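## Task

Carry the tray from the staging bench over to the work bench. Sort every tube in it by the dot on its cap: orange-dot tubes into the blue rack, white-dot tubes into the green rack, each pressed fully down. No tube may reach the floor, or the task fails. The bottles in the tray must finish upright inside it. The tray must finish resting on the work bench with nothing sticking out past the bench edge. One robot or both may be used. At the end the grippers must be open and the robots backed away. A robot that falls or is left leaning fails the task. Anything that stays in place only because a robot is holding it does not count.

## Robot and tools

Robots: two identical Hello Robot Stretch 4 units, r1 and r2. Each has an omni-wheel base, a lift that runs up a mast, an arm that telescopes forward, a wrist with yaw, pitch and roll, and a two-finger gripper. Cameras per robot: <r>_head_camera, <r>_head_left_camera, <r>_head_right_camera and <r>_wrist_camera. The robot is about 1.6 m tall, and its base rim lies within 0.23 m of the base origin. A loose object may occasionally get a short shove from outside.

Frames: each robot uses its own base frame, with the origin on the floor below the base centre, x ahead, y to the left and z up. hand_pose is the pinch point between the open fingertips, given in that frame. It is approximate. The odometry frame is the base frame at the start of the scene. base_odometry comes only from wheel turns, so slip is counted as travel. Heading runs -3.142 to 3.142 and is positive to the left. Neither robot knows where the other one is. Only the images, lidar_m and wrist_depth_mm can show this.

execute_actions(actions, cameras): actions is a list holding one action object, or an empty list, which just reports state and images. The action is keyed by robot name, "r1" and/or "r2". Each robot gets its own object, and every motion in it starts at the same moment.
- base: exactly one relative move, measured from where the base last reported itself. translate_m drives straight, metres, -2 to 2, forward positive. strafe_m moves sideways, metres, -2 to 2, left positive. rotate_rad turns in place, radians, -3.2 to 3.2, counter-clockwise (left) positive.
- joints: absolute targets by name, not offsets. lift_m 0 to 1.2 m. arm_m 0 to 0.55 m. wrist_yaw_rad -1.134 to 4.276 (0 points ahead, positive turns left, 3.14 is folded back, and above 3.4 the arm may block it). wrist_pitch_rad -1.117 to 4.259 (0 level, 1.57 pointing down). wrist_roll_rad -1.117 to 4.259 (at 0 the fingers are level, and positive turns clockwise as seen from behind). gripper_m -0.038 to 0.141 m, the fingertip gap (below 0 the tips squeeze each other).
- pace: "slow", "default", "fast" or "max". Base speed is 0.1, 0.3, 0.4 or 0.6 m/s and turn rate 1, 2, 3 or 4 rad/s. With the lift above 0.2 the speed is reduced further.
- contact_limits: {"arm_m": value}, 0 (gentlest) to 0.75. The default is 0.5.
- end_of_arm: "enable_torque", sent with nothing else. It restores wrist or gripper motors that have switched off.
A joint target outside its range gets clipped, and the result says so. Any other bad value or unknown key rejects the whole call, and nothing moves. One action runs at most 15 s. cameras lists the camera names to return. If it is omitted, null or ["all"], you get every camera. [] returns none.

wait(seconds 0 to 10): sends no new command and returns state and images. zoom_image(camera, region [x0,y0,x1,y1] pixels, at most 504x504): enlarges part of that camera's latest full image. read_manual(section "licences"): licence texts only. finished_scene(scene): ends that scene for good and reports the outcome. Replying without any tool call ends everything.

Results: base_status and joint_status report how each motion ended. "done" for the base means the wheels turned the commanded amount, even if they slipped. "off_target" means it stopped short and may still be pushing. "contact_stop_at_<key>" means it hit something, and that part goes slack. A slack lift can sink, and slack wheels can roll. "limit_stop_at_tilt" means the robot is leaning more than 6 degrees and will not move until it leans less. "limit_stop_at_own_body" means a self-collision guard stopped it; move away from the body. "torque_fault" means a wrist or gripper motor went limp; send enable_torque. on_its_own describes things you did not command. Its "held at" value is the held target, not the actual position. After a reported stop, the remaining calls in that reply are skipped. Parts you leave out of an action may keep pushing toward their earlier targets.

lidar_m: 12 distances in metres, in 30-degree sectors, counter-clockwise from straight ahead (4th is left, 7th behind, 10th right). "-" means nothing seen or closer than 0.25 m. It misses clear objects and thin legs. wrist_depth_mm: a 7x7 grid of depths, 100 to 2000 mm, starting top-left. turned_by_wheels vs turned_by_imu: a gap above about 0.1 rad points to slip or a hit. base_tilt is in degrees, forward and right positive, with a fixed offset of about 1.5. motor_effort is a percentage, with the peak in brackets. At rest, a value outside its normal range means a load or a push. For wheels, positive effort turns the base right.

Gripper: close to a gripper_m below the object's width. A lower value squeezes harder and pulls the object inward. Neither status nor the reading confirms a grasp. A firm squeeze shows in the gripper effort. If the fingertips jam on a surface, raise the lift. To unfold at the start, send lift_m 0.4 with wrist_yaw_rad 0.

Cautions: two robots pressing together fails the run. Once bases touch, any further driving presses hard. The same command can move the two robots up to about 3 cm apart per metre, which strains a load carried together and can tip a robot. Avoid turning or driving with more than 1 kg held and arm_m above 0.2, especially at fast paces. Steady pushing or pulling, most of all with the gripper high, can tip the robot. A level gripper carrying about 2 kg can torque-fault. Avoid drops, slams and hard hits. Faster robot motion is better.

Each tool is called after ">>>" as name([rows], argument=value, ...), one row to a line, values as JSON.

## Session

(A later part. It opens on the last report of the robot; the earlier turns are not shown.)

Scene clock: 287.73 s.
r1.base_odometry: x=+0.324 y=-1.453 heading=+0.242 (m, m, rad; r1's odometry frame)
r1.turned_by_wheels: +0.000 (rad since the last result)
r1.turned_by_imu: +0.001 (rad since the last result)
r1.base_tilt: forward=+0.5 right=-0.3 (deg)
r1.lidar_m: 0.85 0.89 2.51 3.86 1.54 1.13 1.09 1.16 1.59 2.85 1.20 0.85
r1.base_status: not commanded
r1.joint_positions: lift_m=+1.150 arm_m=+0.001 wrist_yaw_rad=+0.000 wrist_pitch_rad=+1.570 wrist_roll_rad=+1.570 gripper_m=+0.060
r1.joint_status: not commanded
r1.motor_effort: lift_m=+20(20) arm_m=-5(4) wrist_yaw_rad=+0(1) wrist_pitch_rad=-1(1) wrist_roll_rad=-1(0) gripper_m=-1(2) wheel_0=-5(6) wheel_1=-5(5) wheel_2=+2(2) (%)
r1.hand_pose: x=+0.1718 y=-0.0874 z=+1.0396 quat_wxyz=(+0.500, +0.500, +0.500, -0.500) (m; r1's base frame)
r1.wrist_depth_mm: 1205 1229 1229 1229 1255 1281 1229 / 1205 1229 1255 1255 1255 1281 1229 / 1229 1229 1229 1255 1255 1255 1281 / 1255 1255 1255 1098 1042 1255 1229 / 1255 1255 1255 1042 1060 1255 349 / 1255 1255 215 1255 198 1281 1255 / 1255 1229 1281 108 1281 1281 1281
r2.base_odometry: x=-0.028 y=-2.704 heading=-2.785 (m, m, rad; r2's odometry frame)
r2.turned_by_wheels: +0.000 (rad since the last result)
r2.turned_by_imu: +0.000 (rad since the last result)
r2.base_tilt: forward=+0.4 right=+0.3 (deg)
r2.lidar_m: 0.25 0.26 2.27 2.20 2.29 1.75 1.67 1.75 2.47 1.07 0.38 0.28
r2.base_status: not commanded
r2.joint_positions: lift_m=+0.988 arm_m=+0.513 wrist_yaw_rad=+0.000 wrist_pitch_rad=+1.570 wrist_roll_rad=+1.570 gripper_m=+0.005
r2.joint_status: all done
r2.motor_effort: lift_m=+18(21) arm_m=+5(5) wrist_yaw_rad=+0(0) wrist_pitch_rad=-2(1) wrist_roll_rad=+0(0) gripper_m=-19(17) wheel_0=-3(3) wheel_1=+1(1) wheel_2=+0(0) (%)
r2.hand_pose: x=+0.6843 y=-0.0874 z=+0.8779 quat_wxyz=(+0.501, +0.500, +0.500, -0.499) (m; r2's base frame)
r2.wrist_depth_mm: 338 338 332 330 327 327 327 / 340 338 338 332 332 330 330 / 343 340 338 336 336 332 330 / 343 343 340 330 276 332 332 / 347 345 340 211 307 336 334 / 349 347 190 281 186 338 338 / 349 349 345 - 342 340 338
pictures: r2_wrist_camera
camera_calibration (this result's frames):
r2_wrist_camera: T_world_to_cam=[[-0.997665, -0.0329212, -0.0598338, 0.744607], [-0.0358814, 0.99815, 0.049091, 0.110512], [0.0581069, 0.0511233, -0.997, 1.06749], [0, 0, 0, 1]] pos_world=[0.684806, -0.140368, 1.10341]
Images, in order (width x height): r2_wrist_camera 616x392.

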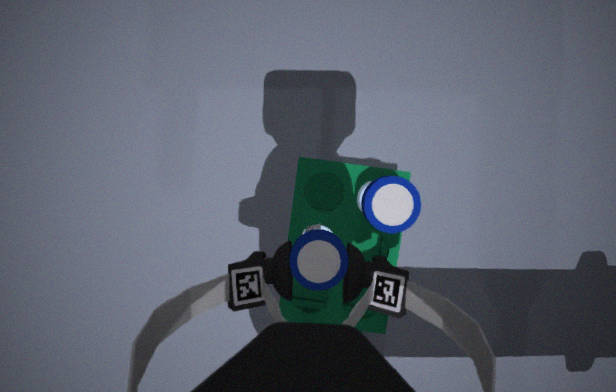

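>>> execute_actions([
  {"r2":{"joints":{"gripper_m":0.06}}},
], cameras=[])

>>> execute_actions([
  {"r2":{"joints":{"lift_m":1.07}}},
], cameras=[])

>>> execute_actions([
  {"r2":{"base":{"strafe_m":-0.403},"joints":{"arm_m":0.498}}},
], cameras=[])

>>> execute_actions([
  {"r2":{"joints":{"lift_m":0.99},"pace":"slow"}},
], cameras=["r2_wrist_camera"])

>>> execute_actions([
  {"r2":{"joints":{"gripper_m":0.005}}},
], cameras=[])

>>> execute_actions([
  {"r2":{"joints":{"lift_m":1.15}}},
], cameras=["r2_wrist_camera"])

>>> execute_actions([
  {"r2":{"base":{"strafe_m":-0.575},"joints":{"arm_m":0.506}}},
], cameras=["r2_wrist_camera"])

Scene clock: 303.50 s.
r1.base_odometry: x=+0.324 y=-1.453 heading=+0.242 (m, m, rad; r1's odometry frame)
r1.turned_by_wheels: +0.000 (rad since the last result)
r1.turned_by_imu: +0.002 (rad since the last result)
r1.base_tilt: forward=+0.6 right=-0.3 (deg)
r1.lidar_m: 0.83 0.91 2.50 3.83 1.54 1.14 1.09 1.14 1.61 2.86 1.23 0.86
r1.base_status: not commanded
r1.joint_positions: lift_m=+1.150 arm_m=+0.001 wrist_yaw_rad=+0.000 wrist_pitch_rad=+1.570 wrist_roll_rad=+1.570 gripper_m=+0.060
r1.joint_status: not commanded
r1.motor_effort: lift_m=+20(20) arm_m=-4(4) wrist_yaw_rad=-1(0) wrist_pitch_rad=-1(1) wrist_roll_rad=+0(1) gripper_m=-3(4) wheel_0=-5(6) wheel_1=-5(5) wheel_2=+2(2) (%)
r1.hand_pose: x=+0.1718 y=-0.0874 z=+1.0396 quat_wxyz=(+0.500, +0.500, +0.500, -0.500) (m; r1's base frame)
r1.wrist_depth_mm: 1229 1229 1229 1229 1229 1255 1255 / 1229 1229 1205 1255 1229 1229 1255 / 1281 1255 1255 1281 1255 1229 1255 / 1255 1255 1229 1098 1060 1255 1281 / 1229 1281 1255 1060 1060 1229 347 / 1281 1255 215 1255 197 1255 1281 / 1255 1255 1255 108 1281 1255 1255
r2.base_odometry: x=-0.028 y=-2.704 heading=-2.785 (m, m, rad; r2's odometry frame)
r2.turned_by_wheels: +0.000 (rad since the last result)
r2.turned_by_imu: -0.001 (rad since the last result)
r2.base_tilt: forward=+0.4 right=+0.3 (deg)
r2.lidar_m: 0.25 0.29 2.27 2.19 2.30 1.75 1.70 1.74 2.44 1.05 0.37 0.29
r2.base_status: not commanded
r2.joint_positions: lift_m=+0.988 arm_m=+0.513 wrist_yaw_rad=+0.000 wrist_pitch_rad=+1.570 wrist_roll_rad=+1.570 gripper_m=+0.060
r2.joint_status: all done
r2.motor_effort: lift_m=+18(17) arm_m=+5(5) wrist_yaw_rad=-1(1) wrist_pitch_rad=-2(2) wrist_roll_rad=+0(1) gripper_m=-3(17) wheel_0=-3(3) wheel_1=+1(1) wheel_2=+0(0) (%)
r2.hand_pose: x=+0.6843 y=-0.0874 z=+0.8779 quat_wxyz=(+0.501, +0.500, +0.500, -0.499) (m; r2's base frame)
r2.wrist_depth_mm: 338 340 336 332 330 327 327 / 338 340 336 336 330 329 325 / 342 340 338 338 334 332 330 / 343 342 340 332 276 336 332 / 347 345 343 281 310 336 332 / 349 345 345 281 193 342 332 / 353 351 345 - 342 340 338
pictures: none
No camera images: the call's "cameras" was empty. Leave "cameras" out to get every camera's image.

Scene clock: 304.83 s.
r1.base_odometry: x=+0.324 y=-1.453 heading=+0.242 (m, m, rad; r1's odometry frame)
r1.turned_by_wheels: +0.000 (rad since the last result)
r1.turned_by_imu: +0.000 (rad since the last result)
r1.base_tilt: forward=+0.6 right=-0.4 (deg)
r1.lidar_m: 0.85 0.90 2.47 3.86 1.53 1.14 1.09 1.13 1.59 2.86 1.23 0.88
r1.base_status: not commanded
r1.joint_positions: lift_m=+1.150 arm_m=+0.001 wrist_yaw_rad=+0.000 wrist_pitch_rad=+1.570 wrist_roll_rad=+1.570 gripper_m=+0.060
r1.joint_status: not commanded
r1.motor_effort: lift_m=+20(20) arm_m=-4(4) wrist_yaw_rad=+1(0) wrist_pitch_rad=-1(1) wrist_roll_rad=-1(1) gripper_m=-5(1) wheel_0=-6(6) wheel_1=-5(5) wheel_2=+2(2) (%)
r1.hand_pose: x=+0.1718 y=-0.0874 z=+1.0396 quat_wxyz=(+0.500, +0.500, +0.500, -0.500) (m; r1's base frame)
r1.wrist_depth_mm: 1229 1229 1255 1229 1229 1229 1255 / 1229 1255 1229 1255 1255 1255 1255 / 1255 1255 1255 1255 1255 1255 1255 / 1229 1255 1255 1118 1042 1255 1255 / 1255 1229 1255 1042 1060 1281 349 / 1281 1281 215 1255 198 1255 1255 / 1255 1281 1281 108 1281 1255 1255
r2.base_odometry: x=-0.028 y=-2.704 heading=-2.785 (m, m, rad; r2's odometry frame)
r2.turned_by_wheels: +0.000 (rad since the last result)
r2.turned_by_imu: +0.000 (rad since the last result)
r2.base_tilt: forward=+0.4 right=+0.3 (deg)
r2.lidar_m: 0.25 0.27 2.28 2.18 2.30 1.77 1.68 1.75 2.47 1.07 0.37 0.28
r2.base_status: not commanded
r2.joint_positions: lift_m=+1.070 arm_m=+0.513 wrist_yaw_rad=+0.000 wrist_pitch_rad=+1.570 wrist_roll_rad=+1.570 gripper_m=+0.060
r2.joint_status: all done
r2.motor_effort: lift_m=+22(23) arm_m=+5(5) wrist_yaw_rad=+0(2) wrist_pitch_rad=-2(2) wrist_roll_rad=+1(0) gripper_m=-4(3) wheel_0=-3(3) wheel_1=+1(1) wheel_2=+0(0) (%)
r2.hand_pose: x=+0.6843 y=-0.0874 z=+0.9595 quat_wxyz=(+0.501, +0.500, +0.500, -0.499) (m; r2's base frame)
r2.wrist_depth_mm: 424 415 413 410 410 410 407 / 421 418 418 413 415 413 404 / 424 424 418 418 415 413 413 / 427 424 421 415 415 415 413 / 433 427 424 399 421 415 415 / 433 430 430 364 193 418 421 / 436 439 430 - 421 421 424
pictures: none
No camera images: the call's "cameras" was empty. Leave "cameras" out to get every camera's image.

Scene clock: 307.50 s.
r1.base_odometry: x=+0.324 y=-1.453 heading=+0.242 (m, m, rad; r1's odometry frame)
r1.turned_by_wheels: +0.000 (rad since the last result)
r1.turned_by_imu: +0.001 (rad since the last result)
r1.base_tilt: forward=+0.6 right=-0.2 (deg)
r1.lidar_m: 0.84 0.88 2.50 3.85 1.54 1.13 1.08 1.15 1.60 2.84 1.21 0.91
r1.base_status: not commanded
r1.joint_positions: lift_m=+1.150 arm_m=+0.001 wrist_yaw_rad=+0.000 wrist_pitch_rad=+1.570 wrist_roll_rad=+1.570 gripper_m=+0.060
r1.joint_status: not commanded
r1.motor_effort: lift_m=+20(20) arm_m=-4(4) wrist_yaw_rad=+1(1) wrist_pitch_rad=-1(1) wrist_roll_rad=+1(0) gripper_m=-3(4) wheel_0=-5(6) wheel_1=-5(5) wheel_2=+2(2) (%)
r1.hand_pose: x=+0.1718 y=-0.0874 z=+1.0396 quat_wxyz=(+0.500, +0.500, +0.500, -0.500) (m; r1's base frame)
r1.wrist_depth_mm: 1229 1229 1229 1229 1205 1255 1229 / 1255 1229 1229 1229 1205 1229 1255 / 1255 1255 1229 1255 1255 1229 1255 / 1229 1255 1229 1078 1060 1229 1281 / 1255 1255 1229 1042 1025 1255 349 / 1255 1229 215 1281 198 1255 1255 / 1255 1229 1255 109 1281 1255 1281
r2.base_odometry: x=-0.169 y=-2.326 heading=-2.785 (m, m, rad; r2's odometry frame)
r2.turned_by_wheels: +0.000 (rad since the last result)
r2.turned_by_imu: -0.001 (rad since the last result)
r2.base_tilt: forward=+0.5 right=+0.3 (deg)
r2.lidar_m: 0.26 0.28 0.37 2.57 2.41 1.77 1.69 1.75 2.47 2.61 0.40 0.29
r2.base_status: done
r2.joint_positions: lift_m=+1.070 arm_m=+0.499 wrist_yaw_rad=+0.000 wrist_pitch_rad=+1.570 wrist_roll_rad=+1.570 gripper_m=+0.060
r2.joint_status: all done
r2.motor_effort: lift_m=+22(22) arm_m=-5(5) wrist_yaw_rad=-1(1) wrist_pitch_rad=-2(2) wrist_roll_rad=+0(0) gripper_m=-3(5) wheel_0=+0(6) wheel_1=+0(7) wheel_2=+0(0) (%)
r2.hand_pose: x=+0.6700 y=-0.0874 z=+0.9595 quat_wxyz=(+0.501, +0.500, +0.500, -0.499) (m; r2's base frame)
r2.wrist_depth_mm: 418 421 387 407 404 402 404 / 424 424 415 410 413 410 407 / 421 424 415 410 410 410 410 / 430 430 424 359 415 296 410 / 430 430 424 357 402 343 415 / 433 430 427 427 193 424 421 / 439 436 430 - 424 424 421
pictures: none
No camera images: the call's "cameras" was empty. Leave "cameras" out to get every camera's image.

Scene clock: 309.03 s.
r1.base_odometry: x=+0.324 y=-1.453 heading=+0.242 (m, m, rad; r1's odometry frame)
r1.turned_by_wheels: +0.000 (rad since the last result)
r1.turned_by_imu: +0.001 (rad since the last result)
r1.base_tilt: forward=+0.5 right=-0.2 (deg)
r1.lidar_m: 0.85 0.92 2.49 3.86 1.52 1.13 1.09 1.15 1.59 2.85 1.23 0.88
r1.base_status: not commanded
r1.joint_positions: lift_m=+1.150 arm_m=+0.001 wrist_yaw_rad=+0.000 wrist_pitch_rad=+1.570 wrist_roll_rad=+1.570 gripper_m=+0.060
r1.joint_status: not commanded
r1.motor_effort: lift_m=+20(20) arm_m=-4(4) wrist_yaw_rad=+0(0) wrist_pitch_rad=-1(1) wrist_roll_rad=+0(1) gripper_m=-2(2) wheel_0=-5(6) wheel_1=-5(5) wheel_2=+2(2) (%)
r1.hand_pose: x=+0.1718 y=-0.0874 z=+1.0396 quat_wxyz=(+0.500, +0.500, +0.500, -0.500) (m; r1's base frame)
r1.wrist_depth_mm: 1255 1229 1229 1281 1229 1255 1255 / 1205 1255 1255 1229 1229 1255 1255 / 1229 1229 1255 1255 1229 1229 1255 / 1281 1229 1229 1098 1060 1255 1281 / 1229 1229 1255 1042 1060 1255 347 / 1255 1281 215 1281 198 1255 1255 / 1255 1229 1255 108 1229 1281 1281
r2.base_odometry: x=-0.169 y=-2.326 heading=-2.785 (m, m, rad; r2's odometry frame)
r2.turned_by_wheels: +0.000 (rad since the last result)
r2.turned_by_imu: +0.000 (rad since the last result)
r2.base_tilt: forward=+0.4 right=+0.3 (deg)
r2.lidar_m: 0.25 0.28 0.38 2.59 2.42 1.75 1.69 1.71 2.47 2.59 0.37 0.27
r2.base_status: not commanded
r2.joint_positions: lift_m=+0.990 arm_m=+0.499 wrist_yaw_rad=+0.000 wrist_pitch_rad=+1.570 wrist_roll_rad=+1.570 gripper_m=+0.060
r2.joint_status: all done
r2.motor_effort: lift_m=+18(23) arm_m=-5(5) wrist_yaw_rad=-1(0) wrist_pitch_rad=-1(2) wrist_roll_rad=+1(1) gripper_m=-2(5) wheel_0=+0(0) wheel_1=+0(0) wheel_2=+0(0) (%)
r2.hand_pose: x=+0.6700 y=-0.0874 z=+0.8799 quat_wxyz=(+0.501, +0.500, +0.500, -0.499) (m; r2's base frame)
r2.wrist_depth_mm: 340 332 332 301 325 327 306 / 342 338 334 332 332 332 310 / 343 322 340 330 327 330 312 / 345 324 340 332 332 297 208 / 351 324 330 228 307 300 205 / 349 349 347 267 193 340 340 / 355 353 349 - 345 340 340
pictures: r2_wrist_camera
camera_calibration (this result's frames):
r2_wrist_camera: T_world_to_cam=[[-0.997666, -0.0329151, -0.0598326, 0.730465], [-0.0358752, 0.99815, 0.0490911, 0.109897], [0.0581061, 0.051123, -0.997001, 1.07031], [0, 0, 0, 1]] pos_world=[0.670511, -0.140368, 1.10541]
Images, in order (width x height): r2_wrist_camera 616x392.

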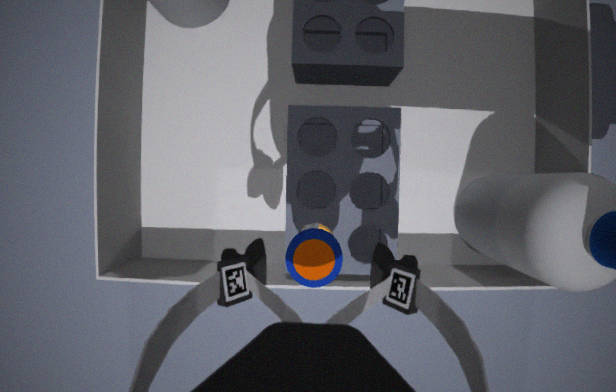

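Scene clock: 310.37 s.
r1.base_odometry: x=+0.324 y=-1.453 heading=+0.242 (m, m, rad; r1's odometry frame)
r1.turned_by_wheels: +0.000 (rad since the last result)
r1.turned_by_imu: +0.000 (rad since the last result)
r1.base_tilt: forward=+0.6 right=-0.2 (deg)
r1.lidar_m: 0.84 0.88 2.50 3.85 1.54 1.13 1.09 1.14 1.60 2.86 1.24 0.90
r1.base_status: not commanded
r1.joint_positions: lift_m=+1.150 arm_m=+0.001 wrist_yaw_rad=+0.000 wrist_pitch_rad=+1.570 wrist_roll_rad=+1.570 gripper_m=+0.060
r1.joint_status: not commanded
r1.motor_effort: lift_m=+20(20) arm_m=-4(4) wrist_yaw_rad=+1(0) wrist_pitch_rad=-1(1) wrist_roll_rad=-1(1) gripper_m=-4(2) wheel_0=-6(5) wheel_1=-5(5) wheel_2=+2(2) (%)
r1.hand_pose: x=+0.1718 y=-0.0874 z=+1.0396 quat_wxyz=(+0.500, +0.500, +0.500, -0.500) (m; r1's base frame)
r1.wrist_depth_mm: 1205 1255 1229 1229 1229 1255 1229 / 1255 1229 1229 1229 1255 1229 1229 / 1229 1229 1229 1255 1255 1229 1255 / 1229 1229 1255 1078 1060 1255 1281 / 1255 1255 1255 1042 1042 1255 349 / 1255 1281 215 1255 197 1281 1255 / 1255 1255 1255 108 1281 1281 1255
r2.base_odometry: x=-0.169 y=-2.326 heading=-2.785 (m, m, rad; r2's odometry frame)
r2.turned_by_wheels: +0.000 (rad since the last result)
r2.turned_by_imu: +0.000 (rad since the last result)
r2.base_tilt: forward=+0.4 right=+0.3 (deg)
r2.lidar_m: 0.25 0.28 0.37 2.61 2.39 1.77 1.68 1.75 2.44 2.61 0.38 0.27
r2.base_status: not commanded
r2.joint_positions: lift_m=+0.990 arm_m=+0.499 wrist_yaw_rad=+0.000 wrist_pitch_rad=+1.570 wrist_roll_rad=+1.570 gripper_m=+0.005
r2.joint_status: all done
r2.motor_effort: lift_m=+18(17) arm_m=-5(5) wrist_yaw_rad=+0(2) wrist_pitch_rad=-2(3) wrist_roll_rad=+1(1) gripper_m=-19(19) wheel_0=+0(0) wheel_1=+0(0) wheel_2=+0(0) (%)
r2.hand_pose: x=+0.6700 y=-0.0874 z=+0.8799 quat_wxyz=(+0.501, +0.500, +0.500, -0.499) (m; r2's base frame)
r2.wrist_depth_mm: 342 334 334 301 327 327 306 / 340 336 334 330 330 330 309 / 342 324 338 330 329 330 312 / 347 325 338 329 330 298 208 / 351 322 343 212 309 301 206 / 351 349 189 267 184 342 338 / 355 353 349 - 345 340 342
pictures: none
No camera images: the call's "cameras" was empty. Leave "cameras" out to get every camera's image.

Scene clock: 312.10 s.
r1.base_odometry: x=+0.324 y=-1.453 heading=+0.242 (m, m, rad; r1's odometry frame)
r1.turned_by_wheels: +0.000 (rad since the last result)
r1.turned_by_imu: +0.001 (rad since the last result)
r1.base_tilt: forward=+0.6 right=-0.3 (deg)
r1.lidar_m: 0.86 0.90 2.51 3.85 1.55 1.13 1.07 1.14 1.62 2.87 1.18 0.88
r1.base_status: not commanded
r1.joint_positions: lift_m=+1.150 arm_m=+0.001 wrist_yaw_rad=+0.000 wrist_pitch_rad=+1.570 wrist_roll_rad=+1.570 gripper_m=+0.060
r1.joint_status: not commanded
r1.motor_effort: lift_m=+20(20) arm_m=-4(5) wrist_yaw_rad=+1(0) wrist_pitch_rad=+0(0) wrist_roll_rad=-2(1) gripper_m=-5(3) wheel_0=-6(6) wheel_1=-5(5) wheel_2=+2(2) (%)
r1.hand_pose: x=+0.1718 y=-0.0874 z=+1.0396 quat_wxyz=(+0.500, +0.500, +0.500, -0.500) (m; r1's base frame)
r1.wrist_depth_mm: 1229 1229 1229 1255 1281 1229 1255 / 1229 1255 1229 1229 1255 1255 1255 / 1229 1255 1255 1255 1229 1229 1255 / 1255 1255 1229 1098 1042 1229 1229 / 1281 1255 1255 1060 1060 1255 349 / 1255 1255 215 1255 198 1255 1281 / 1229 1255 1255 108 1255 1281 1281
r2.base_odometry: x=-0.169 y=-2.326 heading=-2.785 (m, m, rad; r2's odometry frame)
r2.turned_by_wheels: +0.000 (rad since the last result)
r2.turned_by_imu: +0.000 (rad since the last result)
r2.base_tilt: forward=+0.4 right=+0.3 (deg)
r2.lidar_m: 0.25 0.28 0.39 2.58 2.44 1.75 1.68 1.74 2.44 2.59 0.38 0.28
r2.base_status: not commanded
r2.joint_positions: lift_m=+1.150 arm_m=+0.499 wrist_yaw_rad=+0.000 wrist_pitch_rad=+1.570 wrist_roll_rad=+1.570 gripper_m=+0.005
r2.joint_status: all done
r2.motor_effort: lift_m=+23(26) arm_m=-5(5) wrist_yaw_rad=+0(1) wrist_pitch_rad=-2(2) wrist_roll_rad=+1(1) gripper_m=-18(18) wheel_0=+0(0) wheel_1=+0(0) wheel_2=+0(0) (%)
r2.hand_pose: x=+0.6700 y=-0.0874 z=+1.0395 quat_wxyz=(+0.501, +0.500, +0.500, -0.499) (m; r2's base frame)
r2.wrist_depth_mm: 1255 496 389 473 484 488 480 / 1255 504 492 492 484 488 484 / 1205 500 496 496 492 484 488 / 1281 508 504 492 496 362 488 / 1281 512 504 211 473 496 496 / 1308 508 190 508 185 508 500 / 1308 512 517 - 504 504 504
pictures: r2_wrist_camera
camera_calibration (this result's frames):
r2_wrist_camera: T_world_to_cam=[[-0.997666, -0.0329149, -0.0598326, 0.740012], [-0.035875, 0.99815, 0.0490911, 0.102061], [0.0581061, 0.051123, -0.997001, 1.22944], [0, 0, 0, 1]] pos_world=[0.670508, -0.140368, 1.26502]
Images, in order (width x height): r2_wrist_camera 616x392.

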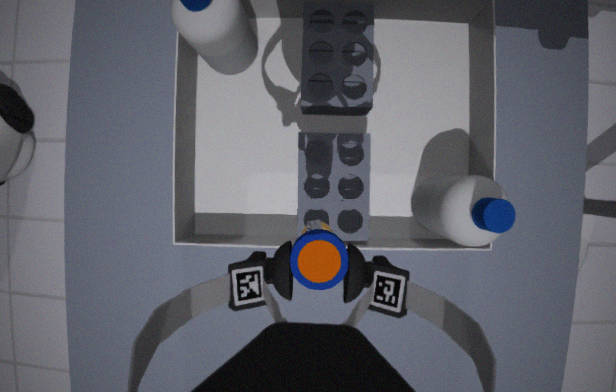

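Scene clock: 315.33 s.
r1.base_odometry: x=+0.324 y=-1.453 heading=+0.242 (m, m, rad; r1's odometry frame)
r1.turned_by_wheels: +0.000 (rad since the last result)
r1.turned_by_imu: +0.001 (rad since the last result)
r1.base_tilt: forward=+0.5 right=-0.4 (deg)
r1.lidar_m: 0.84 0.90 2.49 3.84 1.56 1.14 1.09 1.15 1.59 2.87 1.22 0.90
r1.base_status: not commanded
r1.joint_positions: lift_m=+1.150 arm_m=+0.001 wrist_yaw_rad=+0.000 wrist_pitch_rad=+1.570 wrist_roll_rad=+1.570 gripper_m=+0.060
r1.joint_status: not commanded
r1.motor_effort: lift_m=+20(20) arm_m=-4(5) wrist_yaw_rad=+0(0) wrist_pitch_rad=-1(0) wrist_roll_rad=-1(1) gripper_m=-3(2) wheel_0=-6(6) wheel_1=-5(5) wheel_2=+2(2) (%)
r1.hand_pose: x=+0.1718 y=-0.0874 z=+1.0396 quat_wxyz=(+0.500, +0.500, +0.500, -0.500) (m; r1's base frame)
r1.wrist_depth_mm: 1229 1255 1229 1255 1229 1255 1229 / 1255 1255 1229 1229 1255 1229 1205 / 1255 1229 1229 1281 1229 1229 1255 / 1229 1255 1255 1118 1042 1255 1281 / 1255 1229 1255 1042 1025 1281 347 / 1255 1255 215 1255 198 1281 1281 / 1255 1229 1281 109 1281 1255 1281
r2.base_odometry: x=-0.370 y=-1.788 heading=-2.785 (m, m, rad; r2's odometry frame)
r2.turned_by_wheels: +0.000 (rad since the last result)
r2.turned_by_imu: -0.001 (rad since the last result)
r2.base_tilt: forward=+0.4 right=+0.3 (deg)
r2.lidar_m: 0.25 0.27 0.38 1.10 2.43 1.73 1.69 1.76 2.46 2.02 0.38 0.27
r2.base_status: done
r2.joint_positions: lift_m=+1.150 arm_m=+0.505 wrist_yaw_rad=+0.000 wrist_pitch_rad=+1.570 wrist_roll_rad=+1.570 gripper_m=+0.005
r2.joint_status: all done
r2.motor_effort: lift_m=+22(22) arm_m=+5(5) wrist_yaw_rad=-2(3) wrist_pitch_rad=-2(2) wrist_roll_rad=+1(0) gripper_m=-18(17) wheel_0=+1(10) wheel_1=+0(9) wheel_2=+0(1) (%)
r2.hand_pose: x=+0.6763 y=-0.0874 z=+1.0395 quat_wxyz=(+0.501, +0.500, +0.500, -0.499) (m; r2's base frame)
r2.wrist_depth_mm: 1281 866 866 854 1229 1255 1229 / 1255 500 500 492 492 488 488 / 1308 508 500 500 492 496 492 / 1308 512 500 496 496 496 492 / 1336 517 508 211 500 496 496 / 1281 517 191 504 185 500 500 / 1366 521 512 - 508 500 500
pictures: r2_wrist_camera
camera_calibration (this result's frames):
r2_wrist_camera: T_world_to_cam=[[-0.997667, -0.0328837, -0.0598249, 0.746302], [-0.0358434, 0.998151, 0.0490913, 0.102266], [0.0581, 0.0511211, -0.997001, 1.22908], [0, 0, 0, 1]] pos_world=[0.676817, -0.140368, 1.26502]
Images, in order (width x height): r2_wrist_camera 616x392.

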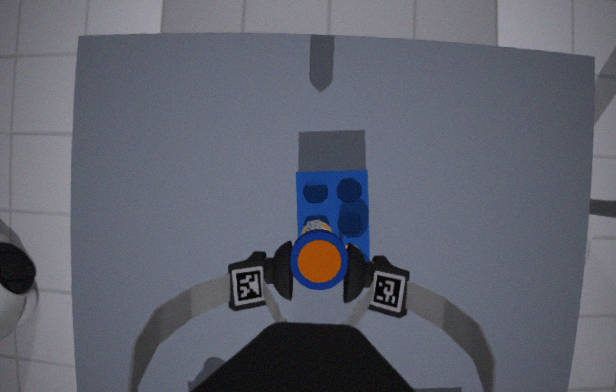

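>>> execute_actions([
  {"r2":{"base":{"strafe_m":0.005},"joints":{"lift_m":1.07},"pace":"slow"}},
], cameras=[])

>>> execute_actions([
  {"r2":{"joints":{"lift_m":0.988},"pace":"slow"}},
], cameras=["r2_wrist_camera"])

>>> execute_actions([
  {"r2":{"joints":{"gripper_m":0.06}}},
], cameras=[])

>>> execute_actions([
  {"r2":{"joints":{"lift_m":1.1}}},
], cameras=[])

>>> execute_actions([
  {"r2":{"joints":{"arm_m":0.01},"base":{"translate_m":-0.3}}},
], cameras=["r2_head_camera","r1_head_camera"])

Scene clock: 325.37 s.
r1.base_odometry: x=+0.324 y=-1.453 heading=+0.242 (m, m, rad; r1's odometry frame)
r1.turned_by_wheels: +0.000 (rad since the last result)
r1.turned_by_imu: +0.002 (rad since the last result)
r1.base_tilt: forward=+0.5 right=-0.3 (deg)
r1.lidar_m: 0.85 0.92 2.52 3.84 1.54 1.14 1.08 1.14 1.58 2.84 1.19 0.90
r1.base_status: not commanded
r1.joint_positions: lift_m=+1.150 arm_m=+0.001 wrist_yaw_rad=+0.000 wrist_pitch_rad=+1.570 wrist_roll_rad=+1.570 gripper_m=+0.060
r1.joint_status: not commanded
r1.motor_effort: lift_m=+20(20) arm_m=-4(5) wrist_yaw_rad=+0(0) wrist_pitch_rad=+0(1) wrist_roll_rad=-2(0) gripper_m=-5(4) wheel_0=-5(5) wheel_1=-5(5) wheel_2=+2(2) (%)
r1.hand_pose: x=+0.1718 y=-0.0874 z=+1.0396 quat_wxyz=(+0.500, +0.500, +0.500, -0.500) (m; r1's base frame)
r1.wrist_depth_mm: 1229 1229 1255 1255 1255 1255 1229 / 1255 1255 1255 1255 1255 1229 1229 / 1255 1229 1255 1255 1255 1255 1255 / 1229 1255 1255 1098 1042 1255 1281 / 1255 1255 1255 1042 1042 1255 347 / 1255 1229 215 1255 197 1281 1255 / 1229 1255 1281 108 1281 1281 1281
r2.base_odometry: x=-0.368 y=-1.792 heading=-2.785 (m, m, rad; r2's odometry frame)
r2.turned_by_wheels: +0.000 (rad since the last result)
r2.turned_by_imu: -0.001 (rad since the last result)
r2.base_tilt: forward=+0.4 right=+0.3 (deg)
r2.lidar_m: 0.25 0.29 0.38 1.11 2.38 1.74 1.70 1.80 2.47 2.04 0.37 0.27
r2.base_status: done
r2.joint_positions: lift_m=+1.070 arm_m=+0.505 wrist_yaw_rad=+0.000 wrist_pitch_rad=+1.570 wrist_roll_rad=+1.570 gripper_m=+0.005
r2.joint_status: all done
r2.motor_effort: lift_m=+18(23) arm_m=+5(5) wrist_yaw_rad=+1(0) wrist_pitch_rad=-1(2) wrist_roll_rad=+0(0) gripper_m=-18(19) wheel_0=-4(8) wheel_1=+2(3) wheel_2=+0(1) (%)
r2.hand_pose: x=+0.6763 y=-0.0874 z=+0.9599 quat_wxyz=(+0.501, +0.500, +0.500, -0.499) (m; r2's base frame)
r2.wrist_depth_mm: 421 418 415 415 410 407 404 / 424 424 415 415 413 410 407 / 427 424 418 418 418 413 410 / 430 424 421 413 418 415 410 / 430 430 424 211 418 418 415 / 433 430 190 424 185 418 418 / 433 433 433 - 427 424 424
pictures: none
No camera images: the call's "cameras" was empty. Leave "cameras" out to get every camera's image.

Scene clock: 326.93 s.
r1.base_odometry: x=+0.324 y=-1.453 heading=+0.242 (m, m, rad; r1's odometry frame)
r1.turned_by_wheels: +0.000 (rad since the last result)
r1.turned_by_imu: +0.001 (rad since the last result)
r1.base_tilt: forward=+0.6 right=-0.2 (deg)
r1.lidar_m: 0.84 0.91 2.50 3.87 1.54 1.15 1.10 1.15 1.58 2.84 1.20 0.89
r1.base_status: not commanded
r1.joint_positions: lift_m=+1.150 arm_m=+0.001 wrist_yaw_rad=+0.000 wrist_pitch_rad=+1.570 wrist_roll_rad=+1.570 gripper_m=+0.060
r1.joint_status: not commanded
r1.motor_effort: lift_m=+20(20) arm_m=-4(5) wrist_yaw_rad=+0(0) wrist_pitch_rad=-1(1) wrist_roll_rad=+0(0) gripper_m=-1(1) wheel_0=-5(6) wheel_1=-5(5) wheel_2=+2(2) (%)
r1.hand_pose: x=+0.1718 y=-0.0874 z=+1.0396 quat_wxyz=(+0.500, +0.500, +0.500, -0.500) (m; r1's base frame)
r1.wrist_depth_mm: 1229 1229 1229 1255 1255 1281 1229 / 1205 1255 1229 1255 1229 1229 1255 / 1255 1229 1229 1255 1255 1255 1281 / 1255 1281 1255 1098 1025 1229 1255 / 1229 1255 1255 1060 1060 1255 347 / 1229 1255 215 1255 197 1255 1255 / 1229 1281 1255 108 1255 1255 1229
r2.base_odometry: x=-0.368 y=-1.792 heading=-2.785 (m, m, rad; r2's odometry frame)
r2.turned_by_wheels: +0.000 (rad since the last result)
r2.turned_by_imu: +0.000 (rad since the last result)
r2.base_tilt: forward=+0.4 right=+0.3 (deg)
r2.lidar_m: 0.25 0.27 0.38 1.14 2.42 1.74 1.70 1.79 2.46 2.03 0.36 0.27
r2.base_status: not commanded
r2.joint_positions: lift_m=+0.988 arm_m=+0.505 wrist_yaw_rad=+0.000 wrist_pitch_rad=+1.570 wrist_roll_rad=+1.570 gripper_m=+0.005
r2.joint_status: all done
r2.motor_effort: lift_m=+17(13) arm_m=+5(5) wrist_yaw_rad=-2(1) wrist_pitch_rad=-2(2) wrist_roll_rad=+0(0) gripper_m=-20(18) wheel_0=-4(4) wheel_1=+2(2) wheel_2=+0(0) (%)
r2.hand_pose: x=+0.6763 y=-0.0874 z=+0.8779 quat_wxyz=(+0.501, +0.500, +0.500, -0.499) (m; r2's base frame)
r2.wrist_depth_mm: 338 334 334 332 332 329 325 / 340 340 336 336 332 330 327 / 342 340 338 336 330 330 332 / 342 343 340 332 330 330 334 / 347 347 342 211 334 336 334 / 349 347 190 281 185 336 338 / 353 351 345 - 343 340 340
pictures: r2_wrist_camera
camera_calibration (this result's frames):
r2_wrist_camera: T_world_to_cam=[[-0.997667, -0.0328836, -0.0598246, 0.736638], [-0.0358433, 0.998151, 0.0490913, 0.1102], [0.0580997, 0.0511211, -0.997001, 1.06795], [0, 0, 0, 1]] pos_world=[0.676822, -0.140368, 1.10341]
Images, in order (width x height): r2_wrist_camera 616x392.

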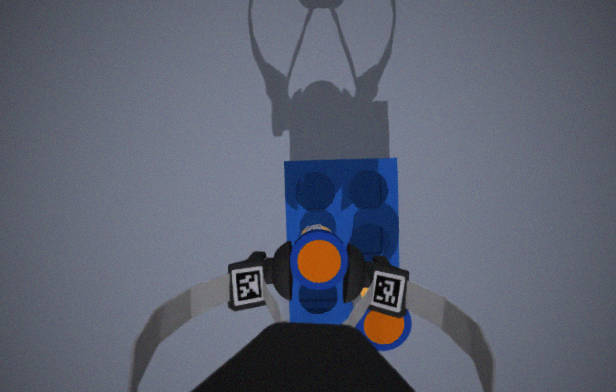

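Scene clock: 328.27 s.
r1.base_odometry: x=+0.324 y=-1.453 heading=+0.242 (m, m, rad; r1's odometry frame)
r1.turned_by_wheels: +0.000 (rad since the last result)
r1.turned_by_imu: +0.000 (rad since the last result)
r1.base_tilt: forward=+0.6 right=-0.3 (deg)
r1.lidar_m: 0.83 0.89 2.51 3.85 1.54 1.13 1.08 1.14 1.59 2.86 1.22 0.88
r1.base_status: not commanded
r1.joint_positions: lift_m=+1.150 arm_m=+0.001 wrist_yaw_rad=+0.000 wrist_pitch_rad=+1.570 wrist_roll_rad=+1.570 gripper_m=+0.060
r1.joint_status: not commanded
r1.motor_effort: lift_m=+20(20) arm_m=-4(4) wrist_yaw_rad=+1(0) wrist_pitch_rad=-1(1) wrist_roll_rad=-1(1) gripper_m=-1(2) wheel_0=-5(5) wheel_1=-5(5) wheel_2=+2(2) (%)
r1.hand_pose: x=+0.1718 y=-0.0874 z=+1.0396 quat_wxyz=(+0.500, +0.500, +0.500, -0.500) (m; r1's base frame)
r1.wrist_depth_mm: 1229 1229 1229 1229 1229 1255 1255 / 1229 1255 1229 1229 1255 1255 1229 / 1229 1229 1229 1255 1229 1229 1255 / 1255 1255 1229 1098 1025 1255 1255 / 1281 1229 1281 1060 1042 1255 349 / 1255 1229 215 1255 196 1255 1281 / 1255 1281 1281 108 1255 1255 1255
r2.base_odometry: x=-0.368 y=-1.792 heading=-2.785 (m, m, rad; r2's odometry frame)
r2.turned_by_wheels: +0.000 (rad since the last result)
r2.turned_by_imu: +0.000 (rad since the last result)
r2.base_tilt: forward=+0.4 right=+0.3 (deg)
r2.lidar_m: 0.26 0.25 0.40 1.11 2.43 1.73 1.69 1.78 2.47 2.02 0.37 0.29
r2.base_status: not commanded
r2.joint_positions: lift_m=+0.988 arm_m=+0.505 wrist_yaw_rad=+0.000 wrist_pitch_rad=+1.570 wrist_roll_rad=+1.570 gripper_m=+0.060
r2.joint_status: all done
r2.motor_effort: lift_m=+17(18) arm_m=+5(5) wrist_yaw_rad=-1(0) wrist_pitch_rad=-2(2) wrist_roll_rad=+0(1) gripper_m=-4(16) wheel_0=-4(4) wheel_1=+2(2) wheel_2=+0(0) (%)
r2.hand_pose: x=+0.6763 y=-0.0874 z=+0.8779 quat_wxyz=(+0.501, +0.500, +0.500, -0.499) (m; r2's base frame)
r2.wrist_depth_mm: 340 340 334 332 332 329 324 / 342 338 334 334 332 329 329 / 345 342 340 336 332 332 330 / 343 342 340 330 330 334 332 / 349 347 342 272 334 338 334 / 351 349 345 220 193 338 336 / 353 349 345 - 342 342 338
pictures: none
No camera images: the call's "cameras" was empty. Leave "cameras" out to get every camera's image.

Scene clock: 329.77 s.
r1.base_odometry: x=+0.324 y=-1.453 heading=+0.242 (m, m, rad; r1's odometry frame)
r1.turned_by_wheels: +0.000 (rad since the last result)
r1.turned_by_imu: +0.001 (rad since the last result)
r1.base_tilt: forward=+0.6 right=-0.2 (deg)
r1.lidar_m: 0.84 0.88 2.50 3.85 1.55 1.13 1.10 1.13 1.57 2.87 1.24 0.90
r1.base_status: not commanded
r1.joint_positions: lift_m=+1.150 arm_m=+0.001 wrist_yaw_rad=+0.000 wrist_pitch_rad=+1.570 wrist_roll_rad=+1.570 gripper_m=+0.060
r1.joint_status: not commanded
r1.motor_effort: lift_m=+20(20) arm_m=-5(5) wrist_yaw_rad=+0(0) wrist_pitch_rad=+0(1) wrist_roll_rad=-1(1) gripper_m=-1(4) wheel_0=-5(6) wheel_1=-5(5) wheel_2=+2(2) (%)
r1.hand_pose: x=+0.1718 y=-0.0874 z=+1.0396 quat_wxyz=(+0.500, +0.500, +0.500, -0.500) (m; r1's base frame)
r1.wrist_depth_mm: 1229 1229 1205 1255 1229 1255 1255 / 1229 1229 1205 1255 1255 1281 1229 / 1255 1205 1229 1255 1255 1255 1281 / 1255 1255 1229 1098 1042 1255 1255 / 1255 1255 1255 1042 1042 1281 347 / 1229 1255 216 1229 198 1229 1281 / 1255 1255 1281 109 1255 1281 1281
r2.base_odometry: x=-0.368 y=-1.792 heading=-2.785 (m, m, rad; r2's odometry frame)
r2.turned_by_wheels: +0.000 (rad since the last result)
r2.turned_by_imu: +0.000 (rad since the last result)
r2.base_tilt: forward=+0.4 right=+0.4 (deg)
r2.lidar_m: 0.25 0.27 0.37 1.12 2.42 1.71 1.68 1.78 2.48 2.03 0.36 0.27
r2.base_status: not commanded
r2.joint_positions: lift_m=+1.100 arm_m=+0.505 wrist_yaw_rad=+0.000 wrist_pitch_rad=+1.570 wrist_roll_rad=+1.570 gripper_m=+0.060
r2.joint_status: all done
r2.motor_effort: lift_m=+22(26) arm_m=+5(5) wrist_yaw_rad=+1(1) wrist_pitch_rad=-2(2) wrist_roll_rad=+0(1) gripper_m=-3(3) wheel_0=-4(4) wheel_1=+2(2) wheel_2=+0(0) (%)
r2.hand_pose: x=+0.6763 y=-0.0874 z=+0.9895 quat_wxyz=(+0.501, +0.500, +0.500, -0.499) (m; r2's base frame)
r2.wrist_depth_mm: 449 445 442 439 439 436 436 / 455 449 449 445 439 439 439 / 459 452 449 449 445 442 442 / 459 459 455 389 449 449 439 / 469 462 455 445 442 449 449 / 466 462 459 455 193 449 449 / 469 462 466 - 452 455 452
pictures: none
No camera images: the call's "cameras" was empty. Leave "cameras" out to get every camera's image.

Scene clock: 332.30 s.
r1.base_odometry: x=+0.324 y=-1.453 heading=+0.242 (m, m, rad; r1's odometry frame)
r1.turned_by_wheels: +0.000 (rad since the last result)
r1.turned_by_imu: +0.001 (rad since the last result)
r1.base_tilt: forward=+0.6 right=-0.3 (deg)
r1.lidar_m: 0.85 0.90 2.48 3.85 1.52 1.13 1.08 1.13 1.62 2.87 1.22 0.87
r1.base_status: not commanded
r1.joint_positions: lift_m=+1.150 arm_m=+0.001 wrist_yaw_rad=+0.000 wrist_pitch_rad=+1.570 wrist_roll_rad=+1.570 gripper_m=+0.060
r1.joint_status: not commanded
r1.motor_effort: lift_m=+20(20) arm_m=-4(4) wrist_yaw_rad=+1(1) wrist_pitch_rad=-1(0) wrist_roll_rad=+0(0) gripper_m=-2(5) wheel_0=-5(6) wheel_1=-5(5) wheel_2=+2(2) (%)
r1.hand_pose: x=+0.1718 y=-0.0874 z=+1.0396 quat_wxyz=(+0.500, +0.500, +0.500, -0.500) (m; r1's base frame)
r1.wrist_depth_mm: 1229 1229 1229 1255 1229 1255 1255 / 1255 1229 1255 1229 1255 1229 1229 / 1229 1255 1229 1281 1255 1255 1255 / 1229 1229 1229 1098 1060 1255 1229 / 1255 1255 1255 1042 1060 1281 349 / 1229 1255 216 1255 197 1229 1229 / 1255 1281 1255 108 1255 1281 1255
r2.base_odometry: x=-0.087 y=-1.687 heading=-2.785 (m, m, rad; r2's odometry frame)
r2.turned_by_wheels: +0.000 (rad since the last result)
r2.turned_by_imu: -0.003 (rad since the last result)
r2.base_tilt: forward=+0.4 right=+0.3 (deg)
r2.lidar_m: 0.54 0.54 0.80 3.16 2.03 1.43 1.36 1.47 2.02 2.23 2.08 0.58
r2.base_status: done
r2.joint_positions: lift_m=+1.100 arm_m=+0.011 wrist_yaw_rad=+0.000 wrist_pitch_rad=+1.570 wrist_roll_rad=+1.570 gripper_m=+0.060
r2.joint_status: all done
r2.motor_effort: lift_m=+22(22) arm_m=-5(6) wrist_yaw_rad=+2(3) wrist_pitch_rad=-2(2) wrist_roll_rad=-1(1) gripper_m=-3(4) wheel_0=-1(5) wheel_1=+0(6) wheel_2=+0(10) (%)
r2.hand_pose: x=+0.1819 y=-0.0874 z=+0.9896 quat_wxyz=(+0.500, +0.500, +0.500, -0.500) (m; r2's base frame)
r2.wrist_depth_mm: 1229 1205 1182 1205 1182 1182 1182 / 574 1229 1229 1229 1205 1205 1182 / 1229 1229 1229 1229 1205 1182 1205 / 1229 1229 1205 1229 1008 1205 1205 / 1255 1281 1229 1229 1008 1205 1205 / 1281 1281 1255 1229 193 1229 1182 / 1281 1255 1229 - 1229 1229 1205
pictures: r1_head_camera, r2_head_camera
Images, in order (width x height): r1_head_camera 420x560, r2_head_camera 420x560.

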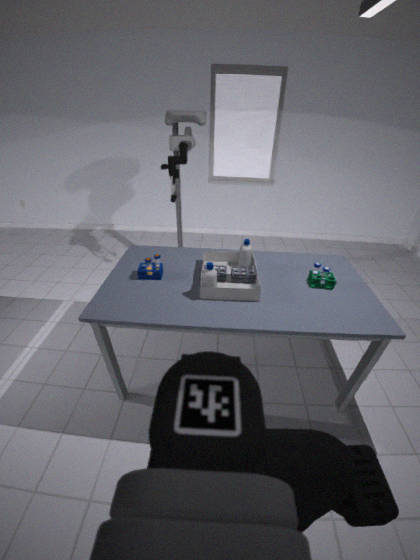

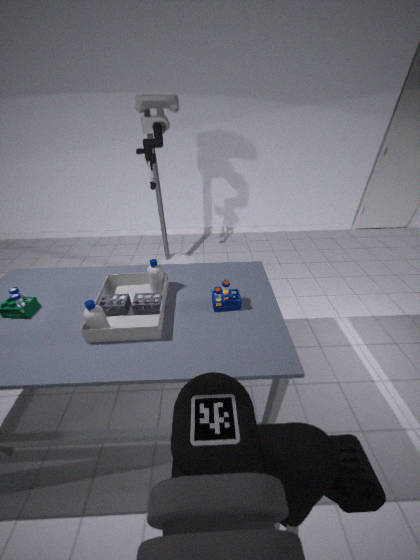

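>>> finished_scene(scene=2)

The scene is finished: the task was done.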